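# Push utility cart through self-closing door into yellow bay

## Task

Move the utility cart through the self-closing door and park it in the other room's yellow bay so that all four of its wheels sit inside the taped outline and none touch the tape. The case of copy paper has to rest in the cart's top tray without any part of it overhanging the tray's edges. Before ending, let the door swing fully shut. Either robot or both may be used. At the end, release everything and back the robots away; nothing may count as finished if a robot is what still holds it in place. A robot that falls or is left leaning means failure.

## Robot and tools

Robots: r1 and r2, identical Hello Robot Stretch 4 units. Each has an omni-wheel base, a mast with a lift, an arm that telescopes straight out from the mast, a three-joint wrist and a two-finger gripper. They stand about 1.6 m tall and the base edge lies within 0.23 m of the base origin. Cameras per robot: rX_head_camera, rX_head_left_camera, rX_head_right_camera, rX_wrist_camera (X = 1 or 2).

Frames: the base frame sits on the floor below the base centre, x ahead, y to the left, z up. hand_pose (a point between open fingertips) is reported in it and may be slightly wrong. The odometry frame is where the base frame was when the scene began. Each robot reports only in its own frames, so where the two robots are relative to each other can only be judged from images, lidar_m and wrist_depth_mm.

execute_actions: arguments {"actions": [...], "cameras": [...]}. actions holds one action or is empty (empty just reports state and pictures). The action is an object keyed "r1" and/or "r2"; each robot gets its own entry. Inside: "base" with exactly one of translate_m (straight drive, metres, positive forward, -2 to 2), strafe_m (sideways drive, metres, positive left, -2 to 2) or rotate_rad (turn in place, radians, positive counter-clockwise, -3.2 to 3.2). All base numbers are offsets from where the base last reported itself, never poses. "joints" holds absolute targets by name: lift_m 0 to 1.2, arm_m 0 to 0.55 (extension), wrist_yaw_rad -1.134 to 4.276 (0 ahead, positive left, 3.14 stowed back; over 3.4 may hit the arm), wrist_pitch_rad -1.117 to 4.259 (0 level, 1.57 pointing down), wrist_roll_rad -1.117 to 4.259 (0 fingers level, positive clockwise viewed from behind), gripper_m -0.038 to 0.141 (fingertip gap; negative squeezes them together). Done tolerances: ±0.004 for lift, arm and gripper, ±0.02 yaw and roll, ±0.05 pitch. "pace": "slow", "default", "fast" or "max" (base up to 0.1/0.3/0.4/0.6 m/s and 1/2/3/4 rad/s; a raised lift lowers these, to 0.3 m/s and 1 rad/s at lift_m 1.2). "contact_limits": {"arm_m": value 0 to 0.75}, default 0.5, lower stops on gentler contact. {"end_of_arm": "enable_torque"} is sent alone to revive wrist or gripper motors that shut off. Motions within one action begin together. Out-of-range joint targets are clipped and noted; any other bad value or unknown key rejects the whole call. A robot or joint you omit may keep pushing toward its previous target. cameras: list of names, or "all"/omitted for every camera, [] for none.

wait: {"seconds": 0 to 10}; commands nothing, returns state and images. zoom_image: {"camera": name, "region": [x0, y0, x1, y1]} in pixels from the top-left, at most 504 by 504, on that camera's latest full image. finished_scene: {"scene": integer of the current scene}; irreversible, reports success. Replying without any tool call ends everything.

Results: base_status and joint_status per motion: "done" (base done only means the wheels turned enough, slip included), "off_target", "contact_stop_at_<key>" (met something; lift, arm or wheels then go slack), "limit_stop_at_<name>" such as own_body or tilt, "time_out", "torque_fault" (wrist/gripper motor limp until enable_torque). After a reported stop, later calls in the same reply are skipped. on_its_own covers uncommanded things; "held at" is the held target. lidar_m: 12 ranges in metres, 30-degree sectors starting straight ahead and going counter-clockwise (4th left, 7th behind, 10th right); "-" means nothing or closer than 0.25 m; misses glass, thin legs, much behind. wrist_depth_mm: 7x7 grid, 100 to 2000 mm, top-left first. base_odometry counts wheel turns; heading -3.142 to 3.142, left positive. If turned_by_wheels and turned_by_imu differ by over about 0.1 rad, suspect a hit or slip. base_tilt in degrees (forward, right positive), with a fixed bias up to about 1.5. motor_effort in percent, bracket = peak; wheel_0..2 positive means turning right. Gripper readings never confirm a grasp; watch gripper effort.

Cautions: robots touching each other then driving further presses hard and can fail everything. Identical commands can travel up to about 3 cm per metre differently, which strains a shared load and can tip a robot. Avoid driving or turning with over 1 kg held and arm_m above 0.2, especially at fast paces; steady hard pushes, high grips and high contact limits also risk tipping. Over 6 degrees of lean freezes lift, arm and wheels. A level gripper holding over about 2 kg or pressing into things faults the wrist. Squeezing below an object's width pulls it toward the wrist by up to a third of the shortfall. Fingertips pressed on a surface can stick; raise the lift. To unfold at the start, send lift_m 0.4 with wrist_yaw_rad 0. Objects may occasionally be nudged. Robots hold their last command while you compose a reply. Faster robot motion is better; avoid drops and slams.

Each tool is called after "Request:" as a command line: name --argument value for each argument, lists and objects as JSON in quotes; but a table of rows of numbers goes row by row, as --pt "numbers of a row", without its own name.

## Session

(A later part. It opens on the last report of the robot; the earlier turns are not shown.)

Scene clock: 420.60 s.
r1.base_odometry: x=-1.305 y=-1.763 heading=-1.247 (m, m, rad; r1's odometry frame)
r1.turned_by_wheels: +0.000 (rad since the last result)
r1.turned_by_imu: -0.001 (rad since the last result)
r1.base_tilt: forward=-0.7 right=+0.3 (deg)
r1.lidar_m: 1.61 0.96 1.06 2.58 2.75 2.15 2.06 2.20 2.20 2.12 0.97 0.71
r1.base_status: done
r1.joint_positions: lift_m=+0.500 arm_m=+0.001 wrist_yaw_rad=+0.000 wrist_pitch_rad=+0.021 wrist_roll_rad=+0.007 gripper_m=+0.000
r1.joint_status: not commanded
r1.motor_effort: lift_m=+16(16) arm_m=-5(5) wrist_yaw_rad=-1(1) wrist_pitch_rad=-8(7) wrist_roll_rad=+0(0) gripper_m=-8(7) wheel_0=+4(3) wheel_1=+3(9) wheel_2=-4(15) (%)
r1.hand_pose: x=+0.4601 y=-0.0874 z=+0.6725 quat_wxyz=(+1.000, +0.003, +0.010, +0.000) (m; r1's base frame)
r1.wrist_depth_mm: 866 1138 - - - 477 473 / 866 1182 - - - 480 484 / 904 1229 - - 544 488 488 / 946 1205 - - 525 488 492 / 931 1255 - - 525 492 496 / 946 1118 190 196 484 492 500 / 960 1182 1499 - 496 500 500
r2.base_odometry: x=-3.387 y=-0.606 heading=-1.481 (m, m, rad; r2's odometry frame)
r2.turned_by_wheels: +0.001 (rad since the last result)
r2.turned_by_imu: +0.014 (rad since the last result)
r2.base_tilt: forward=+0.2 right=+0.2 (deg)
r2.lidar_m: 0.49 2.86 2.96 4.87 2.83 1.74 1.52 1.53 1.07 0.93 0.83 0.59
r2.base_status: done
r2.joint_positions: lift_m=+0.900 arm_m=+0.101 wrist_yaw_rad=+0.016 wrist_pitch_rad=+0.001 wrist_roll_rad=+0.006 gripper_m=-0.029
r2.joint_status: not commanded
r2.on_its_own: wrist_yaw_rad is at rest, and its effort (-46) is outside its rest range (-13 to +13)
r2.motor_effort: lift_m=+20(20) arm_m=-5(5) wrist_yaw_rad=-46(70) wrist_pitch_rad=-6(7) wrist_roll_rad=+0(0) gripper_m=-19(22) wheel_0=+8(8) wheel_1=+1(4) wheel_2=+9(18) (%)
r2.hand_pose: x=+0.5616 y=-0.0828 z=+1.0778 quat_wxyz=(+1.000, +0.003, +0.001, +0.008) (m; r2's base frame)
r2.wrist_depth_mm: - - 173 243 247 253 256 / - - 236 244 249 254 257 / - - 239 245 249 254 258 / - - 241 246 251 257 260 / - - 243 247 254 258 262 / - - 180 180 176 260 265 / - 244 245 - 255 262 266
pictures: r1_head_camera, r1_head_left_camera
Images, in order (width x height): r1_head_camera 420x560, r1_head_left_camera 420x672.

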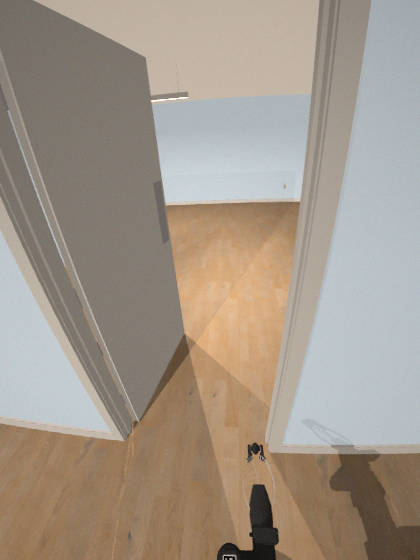

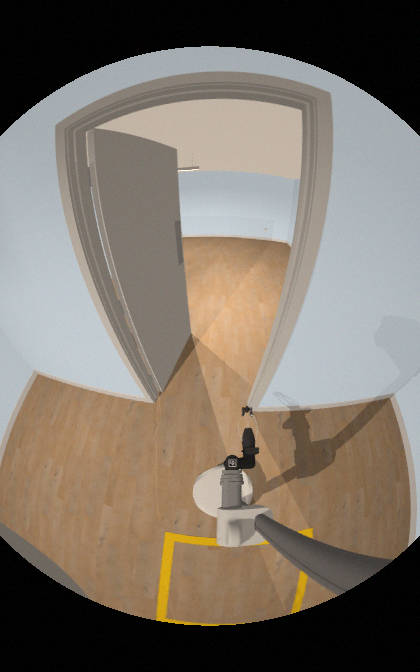

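Request:
execute_actions --actions '[{"r2":{"base":{"strafe_m":-0.1},"pace":"slow"},"r1":{"base":{"strafe_m":0.2}}}]' --cameras '[]'

Request:
execute_actions --actions '[{"r2":{"base":{"translate_m":-0.12},"pace":"slow"}}]' --cameras '[]'

Request:
execute_actions --actions '[{"r2":{"base":{"strafe_m":-0.08},"pace":"slow"}}]' --cameras '[]'

Request:
execute_actions --actions '[{"r2":{"base":{"translate_m":-0.1},"pace":"slow"}}]' --cameras '["r1_head_camera","r2_head_left_camera"]'

Scene clock: 430.23 s.
r1.base_odometry: x=-1.116 y=-1.700 heading=-1.247 (m, m, rad; r1's odometry frame)
r1.turned_by_wheels: +0.000 (rad since the last result)
r1.turned_by_imu: -0.001 (rad since the last result)
r1.base_tilt: forward=-0.7 right=+0.2 (deg)
r1.lidar_m: 1.14 0.85 1.08 2.39 2.52 2.11 2.05 2.22 2.41 2.33 0.97 0.79
r1.base_status: done
r1.joint_positions: lift_m=+0.500 arm_m=+0.001 wrist_yaw_rad=+0.000 wrist_pitch_rad=+0.021 wrist_roll_rad=+0.007 gripper_m=+0.000
r1.joint_status: not commanded
r1.motor_effort: lift_m=+16(16) arm_m=-5(5) wrist_yaw_rad=+0(1) wrist_pitch_rad=-7(7) wrist_roll_rad=+1(0) gripper_m=-6(7) wheel_0=-2(11) wheel_1=+2(14) wheel_2=+0(2) (%)
r1.hand_pose: x=+0.4601 y=-0.0874 z=+0.6725 quat_wxyz=(+1.000, +0.003, +0.010, +0.000) (m; r1's base frame)
r1.wrist_depth_mm: 654 842 1229 - - - 512 / 661 854 1255 - - - 512 / 683 866 1308 - - - 496 / 691 878 1308 - - - 496 / 707 904 1281 - - - 492 / 715 842 190 196 - 1983 496 / 723 842 1182 - 1499 1499 500
r2.base_odometry: x=-3.486 y=-0.616 heading=-1.479 (m, m, rad; r2's odometry frame)
r2.turned_by_wheels: +0.002 (rad since the last result)
r2.turned_by_imu: +0.169 (rad since the last result)
r2.base_tilt: forward=+0.2 right=-0.1 (deg)
r2.lidar_m: 0.50 2.85 4.34 4.96 2.33 1.68 1.55 1.24 0.89 0.82 0.66 0.56
r2.base_status: done
r2.joint_positions: lift_m=+0.900 arm_m=+0.101 wrist_yaw_rad=+0.023 wrist_pitch_rad=+0.001 wrist_roll_rad=+0.006 gripper_m=-0.029
r2.joint_status: not commanded
r2.on_its_own: wrist_yaw_rad is at rest, and its effort (-69) is outside its rest range (-13 to +13)
r2.motor_effort: lift_m=+19(20) arm_m=-5(5) wrist_yaw_rad=-69(83) wrist_pitch_rad=-5(8) wrist_roll_rad=+2(1) gripper_m=-22(21) wheel_0=+12(27) wheel_1=+1(3) wheel_2=+13(16) (%)
r2.hand_pose: x=+0.5623 y=-0.0806 z=+1.0778 quat_wxyz=(+1.000, +0.003, +0.001, +0.012) (m; r2's base frame)
r2.wrist_depth_mm: - - 170 233 222 213 206 / - - 168 234 224 216 208 / - - 171 235 226 216 209 / - - 249 237 229 217 212 / - - 251 236 230 221 213 / - - 178 183 175 222 216 / - - 258 - 232 221 218
pictures: none
No camera images: the call's "cameras" was empty. Leave "cameras" out to get every camera's image.

Scene clock: 432.70 s.
r1.base_odometry: x=-1.116 y=-1.700 heading=-1.247 (m, m, rad; r1's odometry frame)
r1.turned_by_wheels: +0.000 (rad since the last result)
r1.turned_by_imu: -0.001 (rad since the last result)
r1.base_tilt: forward=-0.7 right=+0.3 (deg)
r1.lidar_m: 1.23 0.84 1.07 2.40 2.54 2.10 2.05 2.20 2.40 2.33 0.96 0.81
r1.base_status: not commanded
r1.joint_positions: lift_m=+0.500 arm_m=+0.001 wrist_yaw_rad=+0.000 wrist_pitch_rad=+0.021 wrist_roll_rad=+0.007 gripper_m=+0.000
r1.joint_status: not commanded
r1.motor_effort: lift_m=+16(16) arm_m=-5(5) wrist_yaw_rad=+0(1) wrist_pitch_rad=-7(7) wrist_roll_rad=-1(0) gripper_m=-6(6) wheel_0=-2(3) wheel_1=+2(2) wheel_2=+0(0) (%)
r1.hand_pose: x=+0.4601 y=-0.0874 z=+0.6725 quat_wxyz=(+1.000, +0.003, +0.010, +0.000) (m; r1's base frame)
r1.wrist_depth_mm: 654 891 1397 - - - 521 / 676 904 1430 - - - 517 / 691 931 - - - - 500 / 699 960 - - - - 492 / 699 976 1499 - - - 488 / 715 891 190 196 - 1983 496 / 732 904 1308 - 1430 1430 496
r2.base_odometry: x=-3.497 y=-0.496 heading=-1.477 (m, m, rad; r2's odometry frame)
r2.turned_by_wheels: +0.002 (rad since the last result)
r2.turned_by_imu: +0.028 (rad since the last result)
r2.base_tilt: forward=+0.2 right=+0.1 (deg)
r2.lidar_m: 0.51 2.96 4.64 4.96 2.14 1.52 1.47 1.20 0.87 0.82 0.72 0.58
r2.base_status: done
r2.joint_positions: lift_m=+0.900 arm_m=+0.101 wrist_yaw_rad=+0.024 wrist_pitch_rad=+0.001 wrist_roll_rad=+0.006 gripper_m=-0.029
r2.joint_status: not commanded
r2.on_its_own: wrist_yaw_rad is at rest, and its effort (-69) is outside its rest range (-13 to +13)
r2.motor_effort: lift_m=+20(19) arm_m=-5(6) wrist_yaw_rad=-69(70) wrist_pitch_rad=-5(6) wrist_roll_rad=+0(0) gripper_m=-19(24) wheel_0=+12(12) wheel_1=+3(6) wheel_2=+14(22) (%)
r2.hand_pose: x=+0.5623 y=-0.0806 z=+1.0778 quat_wxyz=(+1.000, +0.003, +0.001, +0.012) (m; r2's base frame)
r2.wrist_depth_mm: - - 171 239 235 229 226 / - - 245 239 236 232 228 / - - 246 241 237 233 229 / - - 250 242 240 236 232 / - - 251 244 241 237 234 / - - 179 183 174 238 236 / - - 255 - 246 238 238
pictures: none
No camera images: the call's "cameras" was empty. Leave "cameras" out to get every camera's image.

Scene clock: 434.63 s.
r1.base_odometry: x=-1.116 y=-1.700 heading=-1.247 (m, m, rad; r1's odometry frame)
r1.turned_by_wheels: +0.000 (rad since the last result)
r1.turned_by_imu: -0.001 (rad since the last result)
r1.base_tilt: forward=-0.7 right=+0.3 (deg)
r1.lidar_m: 1.18 0.83 1.07 2.38 2.50 2.12 2.06 2.20 2.40 2.34 0.98 0.81
r1.base_status: not commanded
r1.joint_positions: lift_m=+0.500 arm_m=+0.001 wrist_yaw_rad=+0.000 wrist_pitch_rad=+0.021 wrist_roll_rad=+0.007 gripper_m=+0.000
r1.joint_status: not commanded
r1.motor_effort: lift_m=+16(16) arm_m=-5(5) wrist_yaw_rad=-1(1) wrist_pitch_rad=-7(7) wrist_roll_rad=-1(0) gripper_m=-6(7) wheel_0=-2(2) wheel_1=+2(2) wheel_2=+0(0) (%)
r1.hand_pose: x=+0.4601 y=-0.0874 z=+0.6725 quat_wxyz=(+1.000, +0.003, +0.010, +0.000) (m; r1's base frame)
r1.wrist_depth_mm: 661 842 1308 - - - 521 / 668 866 1366 - - - 517 / 676 891 1397 - - - 500 / 683 931 1430 - - - 488 / 699 931 1366 - - - 492 / 707 854 190 196 - 1983 496 / 723 854 1255 - 1464 1464 496
r2.base_odometry: x=-3.577 y=-0.504 heading=-1.475 (m, m, rad; r2's odometry frame)
r2.turned_by_wheels: +0.002 (rad since the last result)
r2.turned_by_imu: +0.135 (rad since the last result)
r2.base_tilt: forward=+0.3 right=+0.1 (deg)
r2.lidar_m: 0.51 2.95 5.10 3.96 1.95 1.55 1.53 0.98 0.78 0.76 0.61 0.53
r2.base_status: done
r2.joint_positions: lift_m=+0.900 arm_m=+0.101 wrist_yaw_rad=+0.024 wrist_pitch_rad=+0.001 wrist_roll_rad=+0.006 gripper_m=-0.029
r2.joint_status: not commanded
r2.on_its_own: wrist_yaw_rad is at rest, and its effort (-70) is outside its rest range (-13 to +13)
r2.motor_effort: lift_m=+20(19) arm_m=-6(6) wrist_yaw_rad=-70(81) wrist_pitch_rad=-7(6) wrist_roll_rad=+0(2) gripper_m=-21(22) wheel_0=+12(22) wheel_1=+0(7) wheel_2=+15(15) (%)
r2.hand_pose: x=+0.5625 y=-0.0804 z=+1.0779 quat_wxyz=(+1.000, +0.003, +0.000, +0.012) (m; r2's base frame)
r2.wrist_depth_mm: - - 170 232 217 204 - / - - 175 232 220 206 197 / - - 255 235 223 209 200 / - - 258 236 225 211 201 / - - 260 236 227 213 203 / - - 178 183 176 215 205 / - - - - 229 212 208
pictures: none
No camera images: the call's "cameras" was empty. Leave "cameras" out to get every camera's image.

Scene clock: 436.90 s.
r1.base_odometry: x=-1.116 y=-1.700 heading=-1.247 (m, m, rad; r1's odometry frame)
r1.turned_by_wheels: +0.000 (rad since the last result)
r1.turned_by_imu: -0.001 (rad since the last result)
r1.base_tilt: forward=-0.7 right=+0.2 (deg)
r1.lidar_m: 1.28 0.85 1.07 2.39 2.52 2.12 2.06 2.21 2.41 2.33 0.98 0.78
r1.base_status: not commanded
r1.joint_positions: lift_m=+0.500 arm_m=+0.001 wrist_yaw_rad=+0.000 wrist_pitch_rad=+0.021 wrist_roll_rad=+0.007 gripper_m=+0.000
r1.joint_status: not commanded
r1.motor_effort: lift_m=+16(16) arm_m=-5(5) wrist_yaw_rad=-1(0) wrist_pitch_rad=-7(7) wrist_roll_rad=+0(0) gripper_m=-7(4) wheel_0=-3(2) wheel_1=+2(2) wheel_2=+0(0) (%)
r1.hand_pose: x=+0.4601 y=-0.0874 z=+0.6725 quat_wxyz=(+1.000, +0.003, +0.010, +0.000) (m; r1's base frame)
r1.wrist_depth_mm: 668 904 1464 - - - 517 / 668 931 - - - - 512 / 683 960 - - - - 504 / 707 976 - - - - 492 / 707 991 - - - - 488 / 715 904 191 196 - - 496 / 741 878 1464 - 1464 1464 496
r2.base_odometry: x=-3.586 y=-0.405 heading=-1.473 (m, m, rad; r2's odometry frame)
r2.turned_by_wheels: +0.002 (rad since the last result)
r2.turned_by_imu: +0.037 (rad since the last result)
r2.base_tilt: forward=+0.3 right=+0.3 (deg)
r2.lidar_m: 0.51 3.03 5.08 3.41 1.79 1.44 1.44 0.94 0.76 0.73 0.66 0.56
r2.base_status: done
r2.joint_positions: lift_m=+0.900 arm_m=+0.101 wrist_yaw_rad=+0.025 wrist_pitch_rad=+0.001 wrist_roll_rad=+0.006 gripper_m=-0.029
r2.joint_status: not commanded
r2.on_its_own: wrist_yaw_rad is at rest, and its effort (-72) is outside its rest range (-13 to +13)
r2.motor_effort: lift_m=+19(20) arm_m=-6(6) wrist_yaw_rad=-72(76) wrist_pitch_rad=-7(5) wrist_roll_rad=+2(1) gripper_m=-21(23) wheel_0=+10(13) wheel_1=+1(2) wheel_2=+17(22) (%)
r2.hand_pose: x=+0.5626 y=-0.0803 z=+1.0778 quat_wxyz=(+1.000, +0.003, +0.001, +0.012) (m; r2's base frame)
r2.wrist_depth_mm: - - 172 236 224 213 206 / - - 250 236 226 216 207 / - - 253 238 229 218 210 / - - 256 239 230 220 211 / - - 258 240 234 223 214 / - - 179 183 174 223 216 / - - - - 235 221 217
pictures: r1_head_camera, r2_head_left_camera
Images, in order (width x height): r1_head_camera 420x560, r2_head_left_camera 420x672.

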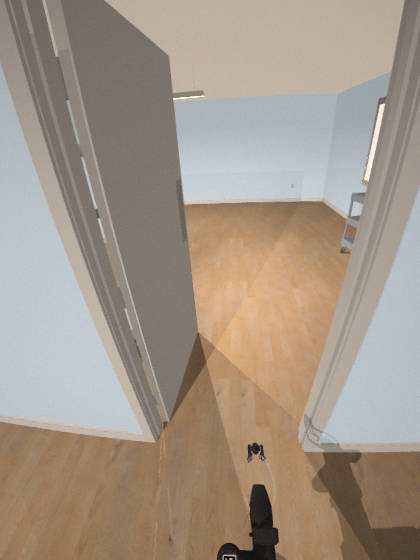

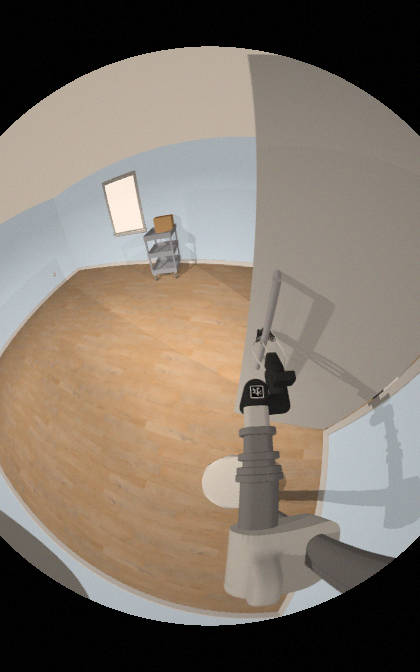

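Request:
execute_actions --actions '[{"r2":{"base":{"translate_m":-0.08},"pace":"slow"},"r1":{"base":{"translate_m":0.9},"pace":"slow"}}]' --cameras '["r1_head_camera","r1_head_left_camera"]'

action 0: r1: "base": translate_m = 0.9 would last too long for one action: at the pace "slow" translate_m can be at most 0.766 in either direction: name a faster pace, or command the rest in another action

Request:
execute_actions --actions '[{"r2":{"base":{"translate_m":-0.08},"pace":"slow"},"r1":{"base":{"translate_m":0.9}}}]' --cameras '["r1_head_camera","r1_head_left_camera"]'

Scene clock: 452.37 s.
r1.base_odometry: x=-0.829 y=-2.553 heading=-1.247 (m, m, rad; r1's odometry frame)
r1.turned_by_wheels: +0.000 (rad since the last result)
r1.turned_by_imu: -0.004 (rad since the last result)
r1.base_tilt: forward=-0.6 right=+0.2 (deg)
r1.lidar_m: 5.76 0.49 0.34 0.34 0.43 3.04 2.98 3.14 0.42 0.42 2.50 2.74
r1.base_status: done
r1.joint_positions: lift_m=+0.500 arm_m=+0.001 wrist_yaw_rad=+0.000 wrist_pitch_rad=+0.021 wrist_roll_rad=+0.007 gripper_m=+0.000
r1.joint_status: not commanded
r1.motor_effort: lift_m=+17(17) arm_m=-5(5) wrist_yaw_rad=-1(0) wrist_pitch_rad=-7(7) wrist_roll_rad=+0(0) gripper_m=-9(8) wheel_0=+4(9) wheel_1=+3(8) wheel_2=-4(15) (%)
r1.hand_pose: x=+0.4601 y=-0.0874 z=+0.6725 quat_wxyz=(+1.000, +0.003, +0.010, +0.000) (m; r1's base frame)
r1.wrist_depth_mm: - - - - - - - / - - - - - - - / - - - - - - - / - - - - - - - / - - - - - - - / 1808 1921 190 196 - - - / 1366 1308 1499 - 1430 1756 1708
r2.base_odometry: x=-3.594 y=-0.326 heading=-1.471 (m, m, rad; r2's odometry frame)
r2.turned_by_wheels: +0.002 (rad since the last result)
r2.turned_by_imu: +0.020 (rad since the last result)
r2.base_tilt: forward=+0.3 right=-0.1 (deg)
r2.lidar_m: 0.48 3.10 5.09 3.10 1.67 1.37 1.37 0.89 0.74 0.73 0.69 0.58
r2.base_status: done
r2.joint_positions: lift_m=+0.900 arm_m=+0.101 wrist_yaw_rad=+0.024 wrist_pitch_rad=+0.001 wrist_roll_rad=+0.006 gripper_m=-0.029
r2.joint_status: not commanded
r2.on_its_own: wrist_yaw_rad is at rest, and its effort (-70) is outside its rest range (-13 to +13)
r2.motor_effort: lift_m=+20(20) arm_m=-6(7) wrist_yaw_rad=-70(72) wrist_pitch_rad=-4(6) wrist_roll_rad=+0(1) gripper_m=-20(23) wheel_0=+12(10) wheel_1=+1(5) wheel_2=+15(19) (%)
r2.hand_pose: x=+0.5625 y=-0.0805 z=+1.0778 quat_wxyz=(+1.000, +0.003, +0.000, +0.012) (m; r2's base frame)
r2.wrist_depth_mm: - - 171 237 229 222 216 / - - 178 238 232 223 218 / - - 250 241 234 225 220 / - - 253 241 235 228 222 / - - 254 242 237 229 224 / - - 179 184 175 232 224 / - - 260 - 239 229 227
pictures: r1_head_camera, r1_head_left_camera
Images, in order (width x height): r1_head_camera 420x560, r1_head_left_camera 420x672.

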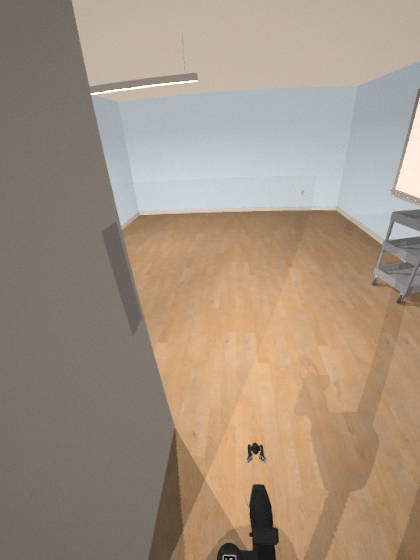

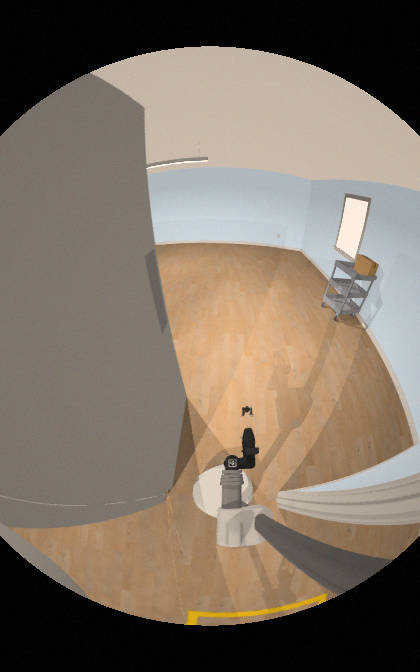

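Request:
execute_actions --actions '[{"r1":{"base":{"strafe_m":-0.07},"pace":"slow"}}]' --cameras '[]'

Request:
execute_actions --actions '[{"r1":{"base":{"translate_m":1.7},"joints":{"lift_m":0.33,"wrist_roll_rad":1.57,"gripper_m":0.1}}}]' --cameras '["r1_head_camera","r1_head_right_camera"]'

Scene clock: 462.10 s.
r1.base_odometry: x=-0.895 y=-2.575 heading=-1.247 (m, m, rad; r1's odometry frame)
r1.turned_by_wheels: +0.000 (rad since the last result)
r1.turned_by_imu: -0.002 (rad since the last result)
r1.base_tilt: forward=-0.7 right=+0.3 (deg)
r1.lidar_m: 5.74 0.59 0.43 0.40 0.50 3.04 2.96 3.13 0.34 0.35 2.43 2.68
r1.base_status: done
r1.joint_positions: lift_m=+0.500 arm_m=+0.001 wrist_yaw_rad=+0.000 wrist_pitch_rad=+0.021 wrist_roll_rad=+0.007 gripper_m=+0.000
r1.joint_status: not commanded
r1.motor_effort: lift_m=+17(17) arm_m=-4(5) wrist_yaw_rad=+0(1) wrist_pitch_rad=-7(7) wrist_roll_rad=+0(0) gripper_m=-6(8) wheel_0=+6(12) wheel_1=-5(8) wheel_2=+0(4) (%)
r1.hand_pose: x=+0.4601 y=-0.0874 z=+0.6725 quat_wxyz=(+1.000, +0.003, +0.010, +0.000) (m; r1's base frame)
r1.wrist_depth_mm: - - - - - - - / - - - - - - - / - - - - - - - / - - - - - - - / - - - - - - - / 1808 1863 190 196 - - - / 1366 1308 1499 - 1464 1708 1756
r2.base_odometry: x=-3.594 y=-0.326 heading=-1.471 (m, m, rad; r2's odometry frame)
r2.turned_by_wheels: +0.000 (rad since the last result)
r2.turned_by_imu: -0.001 (rad since the last result)
r2.base_tilt: forward=+0.2 right=+0.0 (deg)
r2.lidar_m: 0.50 3.08 5.10 3.09 1.68 1.37 1.37 0.88 0.74 0.74 0.69 0.56
r2.base_status: not commanded
r2.joint_positions: lift_m=+0.900 arm_m=+0.101 wrist_yaw_rad=+0.024 wrist_pitch_rad=+0.001 wrist_roll_rad=+0.006 gripper_m=-0.029
r2.joint_status: not commanded
r2.on_its_own: wrist_yaw_rad is at rest, and its effort (-71) is outside its rest range (-13 to +13)
r2.motor_effort: lift_m=+20(20) arm_m=-6(6) wrist_yaw_rad=-71(71) wrist_pitch_rad=-5(6) wrist_roll_rad=+0(1) gripper_m=-20(20) wheel_0=+12(12) wheel_1=+1(1) wheel_2=+15(15) (%)
r2.hand_pose: x=+0.5625 y=-0.0805 z=+1.0778 quat_wxyz=(+1.000, +0.003, +0.000, +0.012) (m; r2's base frame)
r2.wrist_depth_mm: - - 171 237 229 220 216 / - - 178 238 230 224 218 / - - 249 240 234 225 220 / - - 252 240 235 229 222 / - - 254 242 237 229 224 / - - 179 183 175 231 227 / - - 260 - 239 229 227
pictures: none
No camera images: the call's "cameras" was empty. Leave "cameras" out to get every camera's image.

Scene clock: 469.23 s.
r1.base_odometry: x=-0.354 y=-4.186 heading=-1.246 (m, m, rad; r1's odometry frame)
r1.turned_by_wheels: +0.000 (rad since the last result)
r1.turned_by_imu: -0.003 (rad since the last result)
r1.base_tilt: forward=-0.6 right=+0.3 (deg)
r1.lidar_m: 4.06 3.18 2.39 2.31 1.16 0.92 1.78 1.81 2.46 1.77 1.78 3.58
r1.base_status: done
r1.joint_positions: lift_m=+0.330 arm_m=+0.001 wrist_yaw_rad=+0.000 wrist_pitch_rad=+0.021 wrist_roll_rad=+1.570 gripper_m=+0.100
r1.joint_status: all done
r1.motor_effort: lift_m=+17(17) arm_m=-4(5) wrist_yaw_rad=+0(0) wrist_pitch_rad=-7(7) wrist_roll_rad=+1(6) gripper_m=-1(4) wheel_0=+4(13) wheel_1=+5(10) wheel_2=-4(15) (%)
r1.hand_pose: x=+0.4601 y=-0.0874 z=+0.5025 quat_wxyz=(+0.707, +0.707, +0.007, -0.007) (m; r1's base frame)
r1.wrist_depth_mm: - - - - - 1118 759 / - - - - - 1098 741 / - - - - - 1078 741 / - - - - - 1042 723 / - - - - 1808 1008 715 / - - - - 206 976 699 / - - - - 1708 878 676
r2.base_odometry: x=-3.594 y=-0.326 heading=-1.471 (m, m, rad; r2's odometry frame)
r2.turned_by_wheels: +0.000 (rad since the last result)
r2.turned_by_imu: -0.002 (rad since the last result)
r2.base_tilt: forward=+0.4 right=+0.0 (deg)
r2.lidar_m: 0.50 1.17 5.09 3.10 1.68 1.37 1.36 0.91 0.72 0.73 0.71 0.57
r2.base_status: not commanded
r2.joint_positions: lift_m=+0.900 arm_m=+0.101 wrist_yaw_rad=+0.024 wrist_pitch_rad=+0.001 wrist_roll_rad=+0.006 gripper_m=-0.029
r2.joint_status: not commanded
r2.on_its_own: wrist_yaw_rad is at rest, and its effort (-69) is outside its rest range (-13 to +13)
r2.motor_effort: lift_m=+20(20) arm_m=-7(6) wrist_yaw_rad=-69(70) wrist_pitch_rad=-7(5) wrist_roll_rad=-1(0) gripper_m=-20(20) wheel_0=+12(12) wheel_1=+1(1) wheel_2=+15(15) (%)
r2.hand_pose: x=+0.5625 y=-0.0805 z=+1.0778 quat_wxyz=(+1.000, +0.003, +0.000, +0.012) (m; r2's base frame)
r2.wrist_depth_mm: - - 171 238 229 222 216 / - - 177 238 230 223 216 / - - 249 241 233 226 220 / - - 252 242 235 228 221 / - - 255 241 238 229 224 / - - 180 184 175 231 225 / - - 262 - 240 231 227
pictures: r1_head_camera, r1_head_right_camera
Images, in order (width x height): r1_head_camera 420x560, r1_head_right_camera 420x672.

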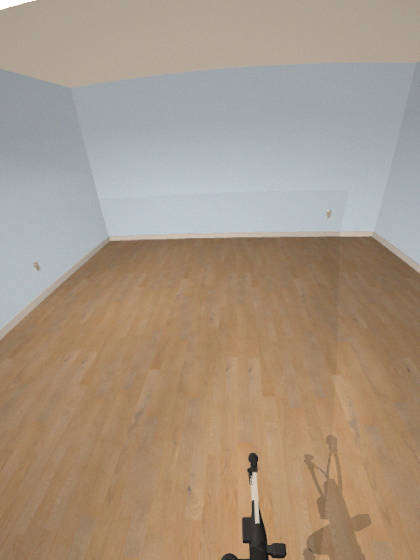

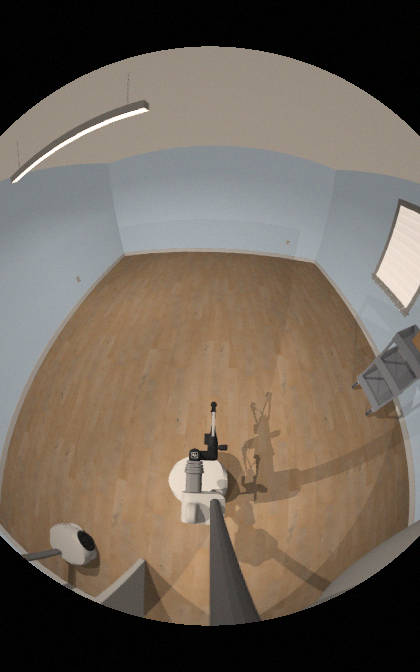

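Cart is to the front-right. Turning toward it.

Request:
execute_actions --actions '[{"r1":{"base":{"rotate_rad":-1.2}}}]' --cameras '["r1_head_camera","r1_wrist_camera"]'

Scene clock: 473.87 s.
r1.base_odometry: x=-0.354 y=-4.186 heading=-2.445 (m, m, rad; r1's odometry frame)
r1.turned_by_wheels: -1.199 (rad since the last result)
r1.turned_by_imu: -1.213 (rad since the last result)
r1.base_tilt: forward=-0.7 right=+0.2 (deg)
r1.lidar_m: 1.76 3.07 4.04 3.70 2.49 2.32 1.20 0.93 1.05 1.76 2.23 2.36
r1.base_status: done
r1.joint_positions: lift_m=+0.330 arm_m=+0.001 wrist_yaw_rad=+0.000 wrist_pitch_rad=+0.021 wrist_roll_rad=+1.570 gripper_m=+0.100
r1.joint_status: not commanded
r1.motor_effort: lift_m=+17(17) arm_m=-4(4) wrist_yaw_rad=-1(1) wrist_pitch_rad=-7(7) wrist_roll_rad=+1(1) gripper_m=-1(1) wheel_0=+4(11) wheel_1=+5(10) wheel_2=+6(12) (%)
r1.hand_pose: x=+0.4601 y=-0.0874 z=+0.5025 quat_wxyz=(+0.707, +0.707, +0.007, -0.007) (m; r1's base frame)
r1.wrist_depth_mm: 1983 1983 - 1921 1983 1098 750 / - - - - - 1098 741 / - - 1921 - 1863 1060 732 / - - - - 1661 1042 750 / - - - - 1661 1008 715 / - - - - 204 960 691 / - - - - 1756 891 668
r2.base_odometry: x=-3.594 y=-0.326 heading=-1.470 (m, m, rad; r2's odometry frame)
r2.turned_by_wheels: +0.000 (rad since the last result)
r2.turned_by_imu: -0.001 (rad since the last result)
r2.base_tilt: forward=+0.4 right=+0.1 (deg)
r2.lidar_m: 0.50 1.17 5.10 3.11 1.69 1.39 1.37 0.91 0.75 0.74 0.70 0.56
r2.base_status: not commanded
r2.joint_positions: lift_m=+0.900 arm_m=+0.101 wrist_yaw_rad=+0.024 wrist_pitch_rad=+0.001 wrist_roll_rad=+0.006 gripper_m=-0.029
r2.joint_status: not commanded
r2.on_its_own: wrist_yaw_rad is at rest, and its effort (-71) is outside its rest range (-13 to +13)
r2.motor_effort: lift_m=+20(20) arm_m=-6(7) wrist_yaw_rad=-71(70) wrist_pitch_rad=-6(6) wrist_roll_rad=+1(1) gripper_m=-20(20) wheel_0=+12(12) wheel_1=+1(1) wheel_2=+15(15) (%)
r2.hand_pose: x=+0.5625 y=-0.0805 z=+1.0778 quat_wxyz=(+1.000, +0.003, +0.000, +0.012) (m; r2's base frame)
r2.wrist_depth_mm: - - 171 236 229 221 216 / - - 178 238 231 224 218 / - - 250 240 233 225 220 / - - 252 240 236 228 221 / - - 255 241 237 229 223 / - - 179 185 174 231 226 / - - 260 - 239 230 227
pictures: r1_head_camera, r1_wrist_camera
Images, in order (width x height): r1_head_camera 420x560, r1_wrist_camera 616x392.

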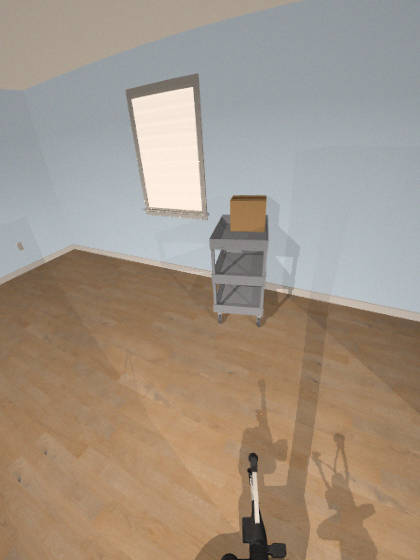

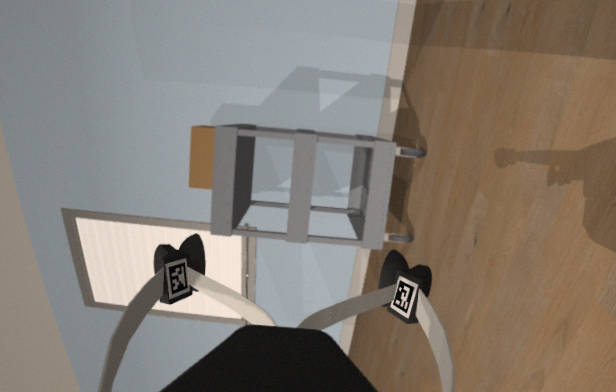

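Request:
execute_actions --actions '[{"r1":{"base":{"translate_m":0.9}}}]' --cameras '["r1_head_camera","r1_wrist_camera"]'

Scene clock: 484.90 s.
r1.base_odometry: x=-1.044 y=-4.763 heading=-2.445 (m, m, rad; r1's odometry frame)
r1.turned_by_wheels: +0.000 (rad since the last result)
r1.turned_by_imu: -0.003 (rad since the last result)
r1.base_tilt: forward=-0.7 right=+0.3 (deg)
r1.lidar_m: 0.87 2.00 3.69 3.75 3.37 3.15 2.05 1.70 2.10 2.11 1.68 0.90
r1.base_status: done
r1.joint_positions: lift_m=+0.330 arm_m=+0.001 wrist_yaw_rad=+0.000 wrist_pitch_rad=+0.021 wrist_roll_rad=+1.570 gripper_m=+0.100
r1.joint_status: not commanded
r1.motor_effort: lift_m=+17(17) arm_m=-4(5) wrist_yaw_rad=+0(0) wrist_pitch_rad=-7(7) wrist_roll_rad=+1(1) gripper_m=-2(3) wheel_0=+6(14) wheel_1=+3(10) wheel_2=-5(14) (%)
r1.hand_pose: x=+0.4601 y=-0.0874 z=+0.5024 quat_wxyz=(+0.707, +0.707, +0.007, -0.007) (m; r1's base frame)
r1.wrist_depth_mm: 1205 1255 1229 1255 1229 1078 750 / 1308 654 1160 661 1229 931 723 / 1397 676 1229 676 1308 683 715 / 1537 707 1308 715 1336 707 741 / 1708 723 1661 723 1229 723 715 / 1756 1756 1708 732 205 750 699 / - 1863 1863 - 1756 891 683
r2.base_odometry: x=-3.594 y=-0.326 heading=-1.470 (m, m, rad; r2's odometry frame)
r2.turned_by_wheels: +0.000 (rad since the last result)
r2.turned_by_imu: -0.002 (rad since the last result)
r2.base_tilt: forward=+0.2 right=+0.0 (deg)
r2.lidar_m: 0.50 2.02 5.11 3.08 1.66 1.38 1.37 0.90 0.73 0.73 0.68 0.56
r2.base_status: not commanded
r2.joint_positions: lift_m=+0.900 arm_m=+0.101 wrist_yaw_rad=+0.024 wrist_pitch_rad=+0.001 wrist_roll_rad=+0.006 gripper_m=-0.029
r2.joint_status: not commanded
r2.on_its_own: wrist_yaw_rad is at rest, and its effort (-71) is outside its rest range (-13 to +13)
r2.motor_effort: lift_m=+20(20) arm_m=-6(6) wrist_yaw_rad=-71(70) wrist_pitch_rad=-8(5) wrist_roll_rad=+0(3) gripper_m=-21(20) wheel_0=+12(12) wheel_1=+1(1) wheel_2=+15(15) (%)
r2.hand_pose: x=+0.5625 y=-0.0805 z=+1.0778 quat_wxyz=(+1.000, +0.003, +0.000, +0.012) (m; r2's base frame)
r2.wrist_depth_mm: - - 172 236 229 221 216 / - - 178 237 231 224 218 / - - 250 240 233 224 219 / - - 251 241 235 227 221 / - - 255 241 237 229 223 / - - 179 185 175 231 225 / - - 262 - 240 229 228
pictures: r1_head_camera, r1_wrist_camera
Images, in order (width x height): r1_head_camera 420x560, r1_wrist_camera 616x392.

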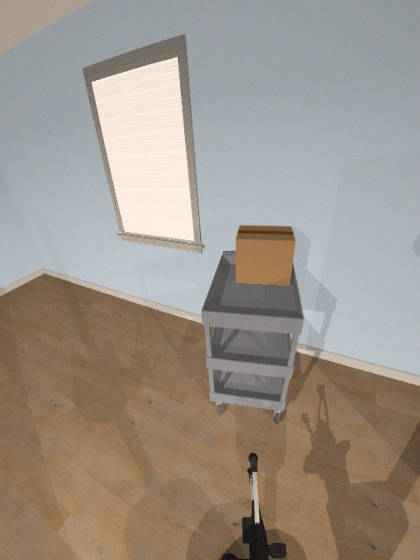

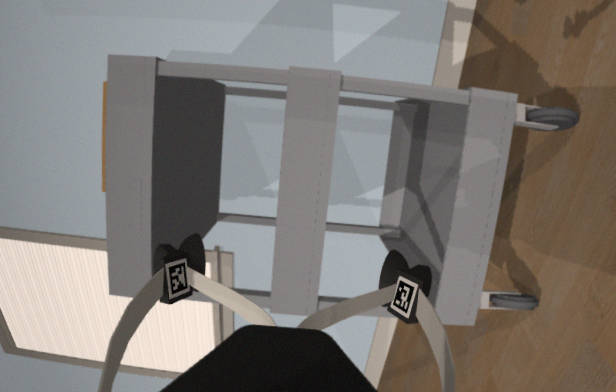

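Request:
execute_actions --actions '[{"r1":{"base":{"translate_m":0.3},"joints":{"arm_m":0.15,"lift_m":0.32},"pace":"slow"}}]' --cameras '["r1_wrist_camera"]'

Scene clock: 493.97 s.
r1.base_odometry: x=-1.273 y=-4.956 heading=-2.445 (m, m, rad; r1's odometry frame)
r1.turned_by_wheels: +0.000 (rad since the last result)
r1.turned_by_imu: -0.003 (rad since the last result)
r1.base_tilt: forward=-0.7 right=+0.3 (deg)
r1.lidar_m: 0.60 1.68 3.54 3.64 3.67 3.41 2.33 1.99 2.22 2.05 1.39 0.62
r1.base_status: done
r1.joint_positions: lift_m=+0.320 arm_m=+0.149 wrist_yaw_rad=+0.000 wrist_pitch_rad=+0.021 wrist_roll_rad=+1.570 gripper_m=+0.100
r1.joint_status: all done
r1.motor_effort: lift_m=+16(16) arm_m=+5(1) wrist_yaw_rad=-1(1) wrist_pitch_rad=-7(7) wrist_roll_rad=+1(2) gripper_m=-1(2) wheel_0=+5(8) wheel_1=+6(7) wheel_2=-7(12) (%)
r1.hand_pose: x=+0.6085 y=-0.0874 z=+0.4925 quat_wxyz=(+0.707, +0.707, +0.007, -0.007) (m; r1's base frame)
r1.wrist_depth_mm: 392 569 788 221 820 831 500 / 397 585 904 228 891 741 521 / 410 615 946 235 931 723 508 / 418 634 1025 242 991 699 496 / 427 597 249 248 866 676 484 / 430 1160 255 252 205 615 477 / 1397 1336 1281 - 1336 525 469
r2.base_odometry: x=-3.594 y=-0.326 heading=-1.470 (m, m, rad; r2's odometry frame)
r2.turned_by_wheels: +0.000 (rad since the last result)
r2.turned_by_imu: -0.002 (rad since the last result)
r2.base_tilt: forward=+0.1 right=-0.1 (deg)
r2.lidar_m: 0.51 2.33 5.08 3.10 1.66 1.37 1.36 0.87 0.75 0.73 0.71 0.57
r2.base_status: not commanded
r2.joint_positions: lift_m=+0.900 arm_m=+0.101 wrist_yaw_rad=+0.024 wrist_pitch_rad=+0.001 wrist_roll_rad=+0.006 gripper_m=-0.029
r2.joint_status: not commanded
r2.on_its_own: wrist_yaw_rad is at rest, and its effort (-70) is outside its rest range (-13 to +13)
r2.motor_effort: lift_m=+20(20) arm_m=-6(6) wrist_yaw_rad=-70(70) wrist_pitch_rad=-6(5) wrist_roll_rad=+3(0) gripper_m=-20(20) wheel_0=+12(12) wheel_1=+1(1) wheel_2=+15(15) (%)
r2.hand_pose: x=+0.5625 y=-0.0805 z=+1.0778 quat_wxyz=(+1.000, +0.003, +0.000, +0.012) (m; r2's base frame)
r2.wrist_depth_mm: - - 171 236 229 221 216 / - - 178 238 231 224 219 / - - 249 239 232 225 220 / - - 251 240 235 227 221 / - - 254 241 238 230 224 / - - 179 185 174 231 225 / - - 260 - 240 231 227
pictures: r1_wrist_camera
Images, in order (width x height): r1_wrist_camera 616x392.

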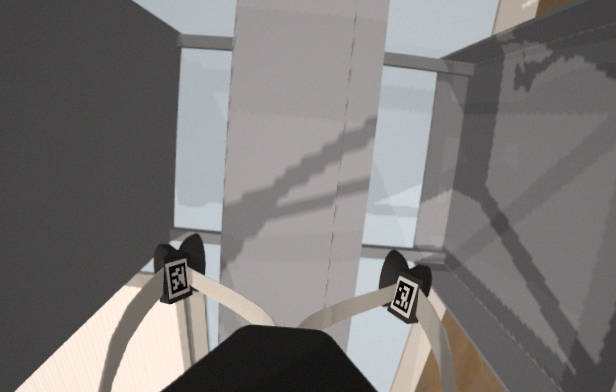

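Request:
execute_actions --actions '[{"r1":{"joints":{"arm_m":0.215},"pace":"slow"}}]' --cameras '[]'

Request:
execute_actions --actions '[{"r1":{"joints":{"gripper_m":-0.01}}}]' --cameras '[]'

Request:
execute_actions --actions '[{"r1":{"base":{"translate_m":-0.6},"joints":{"arm_m":0.15},"pace":"slow"}}]' --cameras '["r1_head_camera","r1_wrist_camera"]'

Scene clock: 502.13 s.
r1.base_odometry: x=-1.273 y=-4.956 heading=-2.445 (m, m, rad; r1's odometry frame)
r1.turned_by_wheels: +0.000 (rad since the last result)
r1.turned_by_imu: -0.002 (rad since the last result)
r1.base_tilt: forward=-0.7 right=+0.2 (deg)
r1.lidar_m: 0.61 1.67 3.55 3.63 3.66 3.42 2.35 2.00 2.22 2.05 1.39 0.60
r1.base_status: not commanded
r1.joint_positions: lift_m=+0.320 arm_m=+0.214 wrist_yaw_rad=-0.001 wrist_pitch_rad=+0.019 wrist_roll_rad=+1.570 gripper_m=+0.100
r1.joint_status: all done
r1.motor_effort: lift_m=+16(16) arm_m=+7(6) wrist_yaw_rad=+2(1) wrist_pitch_rad=-3(7) wrist_roll_rad=+1(1) gripper_m=-1(2) wheel_0=+5(5) wheel_1=+6(6) wheel_2=-7(7) (%)
r1.hand_pose: x=+0.6732 y=-0.0877 z=+0.4930 quat_wxyz=(+0.707, +0.707, +0.006, -0.007) (m; r1's base frame)
r1.wrist_depth_mm: 394 559 162 162 163 723 500 / 394 580 167 165 167 723 525 / 407 615 171 171 173 723 500 / 418 627 177 176 809 707 496 / 421 591 182 181 222 691 488 / 427 1098 186 185 190 621 484 / 1281 1281 190 - 1255 525 477
r2.base_odometry: x=-3.594 y=-0.326 heading=-1.470 (m, m, rad; r2's odometry frame)
r2.turned_by_wheels: +0.000 (rad since the last result)
r2.turned_by_imu: -0.001 (rad since the last result)
r2.base_tilt: forward=+0.3 right=+0.0 (deg)
r2.lidar_m: 0.51 2.34 5.11 3.12 1.65 1.37 1.38 0.90 0.73 0.74 0.70 0.58
r2.base_status: not commanded
r2.joint_positions: lift_m=+0.900 arm_m=+0.101 wrist_yaw_rad=+0.024 wrist_pitch_rad=+0.001 wrist_roll_rad=+0.006 gripper_m=-0.029
r2.joint_status: not commanded
r2.on_its_own: wrist_yaw_rad is at rest, and its effort (-69) is outside its rest range (-13 to +13)
r2.motor_effort: lift_m=+20(20) arm_m=-6(6) wrist_yaw_rad=-69(69) wrist_pitch_rad=-5(6) wrist_roll_rad=+0(1) gripper_m=-21(21) wheel_0=+12(12) wheel_1=+1(1) wheel_2=+15(15) (%)
r2.hand_pose: x=+0.5625 y=-0.0805 z=+1.0778 quat_wxyz=(+1.000, +0.003, +0.000, +0.012) (m; r2's base frame)
r2.wrist_depth_mm: - - 172 236 229 220 216 / - - 178 238 232 223 217 / - - 250 239 234 225 220 / - - 252 241 235 228 221 / - - 256 241 237 229 223 / - - 179 185 175 231 225 / - - 260 - 240 230 226
pictures: none
No camera images: the call's "cameras" was empty. Leave "cameras" out to get every camera's image.

Scene clock: 504.00 s.
r1.base_odometry: x=-1.274 y=-4.956 heading=-2.445 (m, m, rad; r1's odometry frame)
r1.turned_by_wheels: +0.000 (rad since the last result)
r1.turned_by_imu: -0.001 (rad since the last result)
r1.base_tilt: forward=-0.7 right=+0.2 (deg)
r1.lidar_m: 0.59 1.68 3.56 3.61 3.64 3.41 2.33 1.96 2.21 2.06 1.38 0.60
r1.base_status: not commanded
r1.joint_positions: lift_m=+0.320 arm_m=+0.215 wrist_yaw_rad=+0.001 wrist_pitch_rad=+0.026 wrist_roll_rad=+1.569 gripper_m=-0.009
r1.joint_status: all done
r1.on_its_own: wrist_pitch_rad is at rest, and its effort (-24) is outside its rest range (-23 to +23)
r1.motor_effort: lift_m=+20(20) arm_m=+0(6) wrist_yaw_rad=-4(10) wrist_pitch_rad=-24(29) wrist_roll_rad=+2(3) gripper_m=-36(38) wheel_0=+0(5) wheel_1=+4(6) wheel_2=-2(7) (%)
r1.hand_pose: x=+0.6744 y=-0.0872 z=+0.4905 quat_wxyz=(+0.708, +0.707, +0.010, -0.009) (m; r1's base frame)
r1.wrist_depth_mm: 404 585 143 144 144 750 496 / 407 609 146 147 148 715 512 / 418 627 150 150 153 707 492 / 430 661 154 155 157 691 488 / 436 609 158 158 778 668 477 / 415 180 162 162 177 559 469 / - 1229 128 - 1229 535 462
r2.base_odometry: x=-3.594 y=-0.326 heading=-1.470 (m, m, rad; r2's odometry frame)
r2.turned_by_wheels: +0.000 (rad since the last result)
r2.turned_by_imu: +0.000 (rad since the last result)
r2.base_tilt: forward=+0.3 right=+0.0 (deg)
r2.lidar_m: 0.51 2.31 5.08 3.10 1.68 1.37 1.37 0.90 0.73 0.74 0.69 0.57
r2.base_status: not commanded
r2.joint_positions: lift_m=+0.900 arm_m=+0.101 wrist_yaw_rad=+0.024 wrist_pitch_rad=+0.001 wrist_roll_rad=+0.006 gripper_m=-0.029
r2.joint_status: not commanded
r2.on_its_own: wrist_yaw_rad is at rest, and its effort (-70) is outside its rest range (-13 to +13)
r2.motor_effort: lift_m=+19(20) arm_m=-6(6) wrist_yaw_rad=-70(71) wrist_pitch_rad=-6(7) wrist_roll_rad=-1(0) gripper_m=-18(19) wheel_0=+12(12) wheel_1=+1(1) wheel_2=+15(15) (%)
r2.hand_pose: x=+0.5625 y=-0.0805 z=+1.0778 quat_wxyz=(+1.000, +0.003, +0.000, +0.012) (m; r2's base frame)
r2.wrist_depth_mm: - - 171 236 229 221 216 / - - 178 239 231 224 218 / - - 250 239 234 225 220 / - - 251 241 235 229 221 / - - 255 243 237 229 224 / - - 179 184 175 230 224 / - - 260 - 239 230 226
pictures: none
No camera images: the call's "cameras" was empty. Leave "cameras" out to get every camera's image.

Scene clock: 511.30 s.
r1.base_odometry: x=-0.814 y=-4.571 heading=-2.444 (m, m, rad; r1's odometry frame)
r1.turned_by_wheels: +0.000 (rad since the last result)
r1.turned_by_imu: +0.002 (rad since the last result)
r1.base_tilt: forward=-0.7 right=+0.2 (deg)
r1.lidar_m: 0.51 2.38 3.80 3.88 3.06 2.87 1.74 1.41 1.97 2.00 1.96 0.54
r1.base_status: done
r1.joint_positions: lift_m=+0.320 arm_m=+0.151 wrist_yaw_rad=+0.009 wrist_pitch_rad=+0.028 wrist_roll_rad=+1.569 gripper_m=-0.009
r1.joint_status: all done
r1.on_its_own: wrist_yaw_rad is at rest, and its effort (-26) is outside its rest range (-13 to +13); wrist_pitch_rad is at rest, and its effort (-28) is outside its rest range (-23 to +23)
r1.motor_effort: lift_m=+20(20) arm_m=-6(12) wrist_yaw_rad=-26(34) wrist_pitch_rad=-28(27) wrist_roll_rad=+3(3) gripper_m=-38(41) wheel_0=-3(13) wheel_1=-4(11) wheel_2=+12(17) (%)
r1.hand_pose: x=+0.6111 y=-0.0848 z=+0.4902 quat_wxyz=(+0.708, +0.706, +0.013, -0.007) (m; r1's base frame)
r1.wrist_depth_mm: 404 585 150 151 152 1025 473 / 407 603 153 153 155 699 517 / 418 634 155 156 158 707 492 / 427 654 157 158 788 676 488 / 436 615 160 161 798 661 480 / 415 177 163 163 180 580 473 / - - 128 - 1336 521 462
r2.base_odometry: x=-3.594 y=-0.326 heading=-1.470 (m, m, rad; r2's odometry frame)
r2.turned_by_wheels: +0.000 (rad since the last result)
r2.turned_by_imu: -0.002 (rad since the last result)
r2.base_tilt: forward=+0.2 right=+0.1 (deg)
r2.lidar_m: 0.47 1.73 5.08 3.10 1.67 1.38 1.36 0.89 0.74 0.75 0.69 0.57
r2.base_status: not commanded
r2.joint_positions: lift_m=+0.900 arm_m=+0.101 wrist_yaw_rad=+0.024 wrist_pitch_rad=+0.001 wrist_roll_rad=+0.006 gripper_m=-0.029
r2.joint_status: not commanded
r2.on_its_own: wrist_yaw_rad is at rest, and its effort (-70) is outside its rest range (-13 to +13)
r2.motor_effort: lift_m=+20(20) arm_m=-7(6) wrist_yaw_rad=-70(70) wrist_pitch_rad=-6(5) wrist_roll_rad=+1(0) gripper_m=-19(21) wheel_0=+12(12) wheel_1=+1(1) wheel_2=+15(15) (%)
r2.hand_pose: x=+0.5625 y=-0.0805 z=+1.0778 quat_wxyz=(+1.000, +0.003, +0.000, +0.012) (m; r2's base frame)
r2.wrist_depth_mm: - - 172 237 229 221 216 / - - 178 238 231 224 219 / - - 250 239 233 226 220 / - - 253 241 235 228 222 / - - 253 242 237 230 224 / - 1921 179 184 175 230 225 / 1229 - 262 - 239 230 228
pictures: r1_head_camera, r1_wrist_camera
Images, in order (width x height): r1_head_camera 420x560, r1_wrist_camera 616x392.

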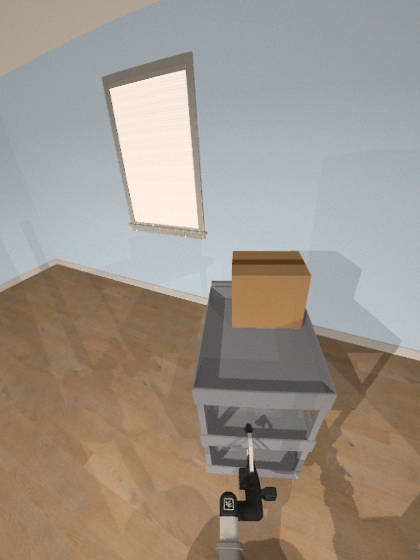

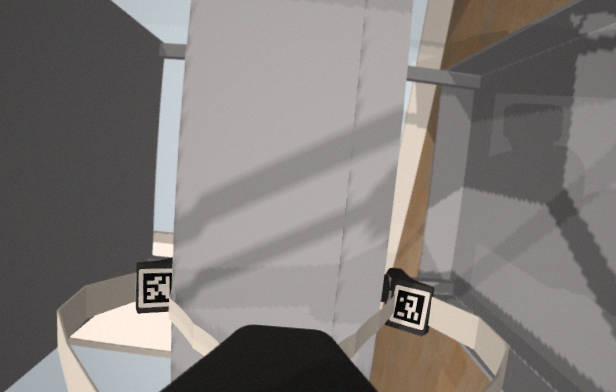

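Request:
execute_actions --actions '[{"r1":{"base":{"translate_m":-0.6},"pace":"slow"}}]' --cameras '[]'

Request:
execute_actions --actions '[{"r1":{"base":{"rotate_rad":0.3},"pace":"slow"}}]' --cameras '["r1_head_camera"]'

Scene clock: 526.73 s.
r1.base_odometry: x=-0.354 y=-4.186 heading=-2.444 (m, m, rad; r1's odometry frame)
r1.turned_by_wheels: +0.000 (rad since the last result)
r1.turned_by_imu: +0.001 (rad since the last result)
r1.base_tilt: forward=-0.7 right=+0.2 (deg)
r1.lidar_m: 0.50 3.11 4.06 3.67 2.50 2.34 1.20 0.91 1.08 1.76 2.28 0.54
r1.base_status: done
r1.joint_positions: lift_m=+0.320 arm_m=+0.151 wrist_yaw_rad=+0.008 wrist_pitch_rad=+0.028 wrist_roll_rad=+1.568 gripper_m=-0.009
r1.joint_status: not commanded
r1.on_its_own: wrist_yaw_rad is at rest, and its effort (-24) is outside its rest range (-13 to +13); wrist_pitch_rad is at rest, and its effort (-27) is outside its rest range (-23 to +23)
r1.motor_effort: lift_m=+20(20) arm_m=-6(6) wrist_yaw_rad=-24(29) wrist_pitch_rad=-27(28) wrist_roll_rad=+6(6) gripper_m=-38(41) wheel_0=-3(7) wheel_1=-4(8) wheel_2=+12(19) (%)
r1.hand_pose: x=+0.6111 y=-0.0851 z=+0.4902 quat_wxyz=(+0.708, +0.706, +0.013, -0.007) (m; r1's base frame)
r1.wrist_depth_mm: 402 585 148 149 150 1060 488 / 402 609 151 152 153 676 517 / 415 634 154 154 156 699 492 / 430 647 156 158 778 691 484 / 433 615 160 160 809 668 473 / 415 176 162 163 178 564 473 / - - 129 - 1336 525 459
r2.base_odometry: x=-3.594 y=-0.326 heading=-1.470 (m, m, rad; r2's odometry frame)
r2.turned_by_wheels: +0.000 (rad since the last result)
r2.turned_by_imu: -0.003 (rad since the last result)
r2.base_tilt: forward=+0.3 right=+0.1 (deg)
r2.lidar_m: 0.47 1.18 5.10 3.11 1.68 1.37 1.36 0.91 0.75 0.73 0.68 0.57
r2.base_status: not commanded
r2.joint_positions: lift_m=+0.900 arm_m=+0.101 wrist_yaw_rad=+0.024 wrist_pitch_rad=+0.001 wrist_roll_rad=+0.006 gripper_m=-0.029
r2.joint_status: not commanded
r2.on_its_own: wrist_yaw_rad is at rest, and its effort (-70) is outside its rest range (-13 to +13)
r2.motor_effort: lift_m=+20(20) arm_m=-6(6) wrist_yaw_rad=-70(70) wrist_pitch_rad=-6(5) wrist_roll_rad=+2(2) gripper_m=-21(20) wheel_0=+12(12) wheel_1=+1(1) wheel_2=+15(15) (%)
r2.hand_pose: x=+0.5625 y=-0.0805 z=+1.0778 quat_wxyz=(+1.000, +0.003, +0.000, +0.012) (m; r2's base frame)
r2.wrist_depth_mm: - - 171 237 229 221 216 / - - 178 239 230 222 218 / - - 250 241 234 225 219 / - - 252 242 234 228 222 / - 1708 254 242 237 229 223 / 1863 1921 179 183 174 231 226 / 1366 1397 259 - 239 230 226
pictures: none
No camera images: the call's "cameras" was empty. Leave "cameras" out to get every camera's image.

Scene clock: 528.10 s.
r1.base_odometry: x=-0.354 y=-4.186 heading=-2.146 (m, m, rad; r1's odometry frame)
r1.turned_by_wheels: +0.298 (rad since the last result)
r1.turned_by_imu: +0.296 (rad since the last result)
r1.base_tilt: forward=-0.7 right=+0.3 (deg)
r1.lidar_m: 0.50 4.08 4.07 2.79 2.34 2.35 1.15 0.91 1.78 1.95 2.38 0.45
r1.base_status: done
r1.joint_positions: lift_m=+0.320 arm_m=+0.150 wrist_yaw_rad=-0.009 wrist_pitch_rad=+0.024 wrist_roll_rad=+1.565 gripper_m=-0.009
r1.joint_status: not commanded
r1.on_its_own: wrist_yaw_rad is at rest, and its effort (+25) is outside its rest range (-13 to +13); wrist_roll_rad is at rest, and its effort (+16) is outside its rest range (-13 to +13)
r1.motor_effort: lift_m=+20(20) arm_m=-2(6) wrist_yaw_rad=+25(65) wrist_pitch_rad=-18(27) wrist_roll_rad=+16(24) gripper_m=-34(38) wheel_0=-9(23) wheel_1=-5(14) wheel_2=-11(18) (%)
r1.hand_pose: x=+0.6089 y=-0.0900 z=+0.4911 quat_wxyz=(+0.709, +0.705, +0.005, -0.012) (m; r1's base frame)
r1.wrist_depth_mm: 399 - - - - - 525 / 402 517 - - - 640 521 / 413 492 105 104 104 654 504 / 424 - 117 116 114 615 496 / 433 - 133 131 133 960 477 / - 175 151 148 161 759 433 / - - 128 - 1397 878 392
r2.base_odometry: x=-3.594 y=-0.326 heading=-1.470 (m, m, rad; r2's odometry frame)
r2.turned_by_wheels: +0.000 (rad since the last result)
r2.turned_by_imu: +0.000 (rad since the last result)
r2.base_tilt: forward=+0.3 right=+0.0 (deg)
r2.lidar_m: 0.50 1.16 5.10 3.12 1.65 1.36 1.36 0.89 0.75 0.73 0.67 0.54
r2.base_status: not commanded
r2.joint_positions: lift_m=+0.900 arm_m=+0.101 wrist_yaw_rad=+0.024 wrist_pitch_rad=+0.001 wrist_roll_rad=+0.006 gripper_m=-0.029
r2.joint_status: not commanded
r2.on_its_own: wrist_yaw_rad is at rest, and its effort (-70) is outside its rest range (-13 to +13)
r2.motor_effort: lift_m=+20(20) arm_m=-6(6) wrist_yaw_rad=-70(70) wrist_pitch_rad=-5(6) wrist_roll_rad=+0(2) gripper_m=-20(20) wheel_0=+12(12) wheel_1=+1(1) wheel_2=+15(15) (%)
r2.hand_pose: x=+0.5625 y=-0.0805 z=+1.0778 quat_wxyz=(+1.000, +0.003, +0.000, +0.012) (m; r2's base frame)
r2.wrist_depth_mm: - - 171 237 229 222 216 / - - 178 238 231 224 218 / - - 250 240 234 225 220 / - - 251 240 236 227 221 / 1708 1708 254 241 237 229 224 / 1366 1921 179 185 175 231 225 / 1308 1430 260 - 240 230 227
pictures: r1_head_camera
Images, in order (width x height): r1_head_camera 420x560.

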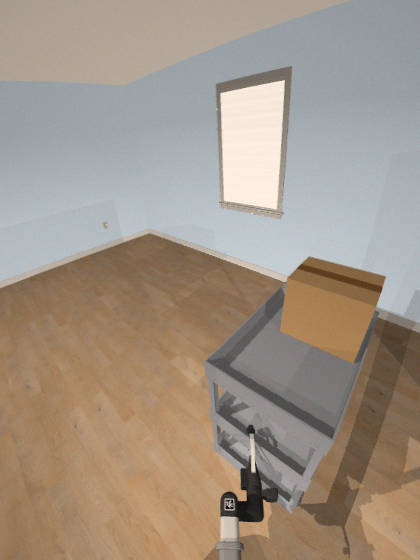

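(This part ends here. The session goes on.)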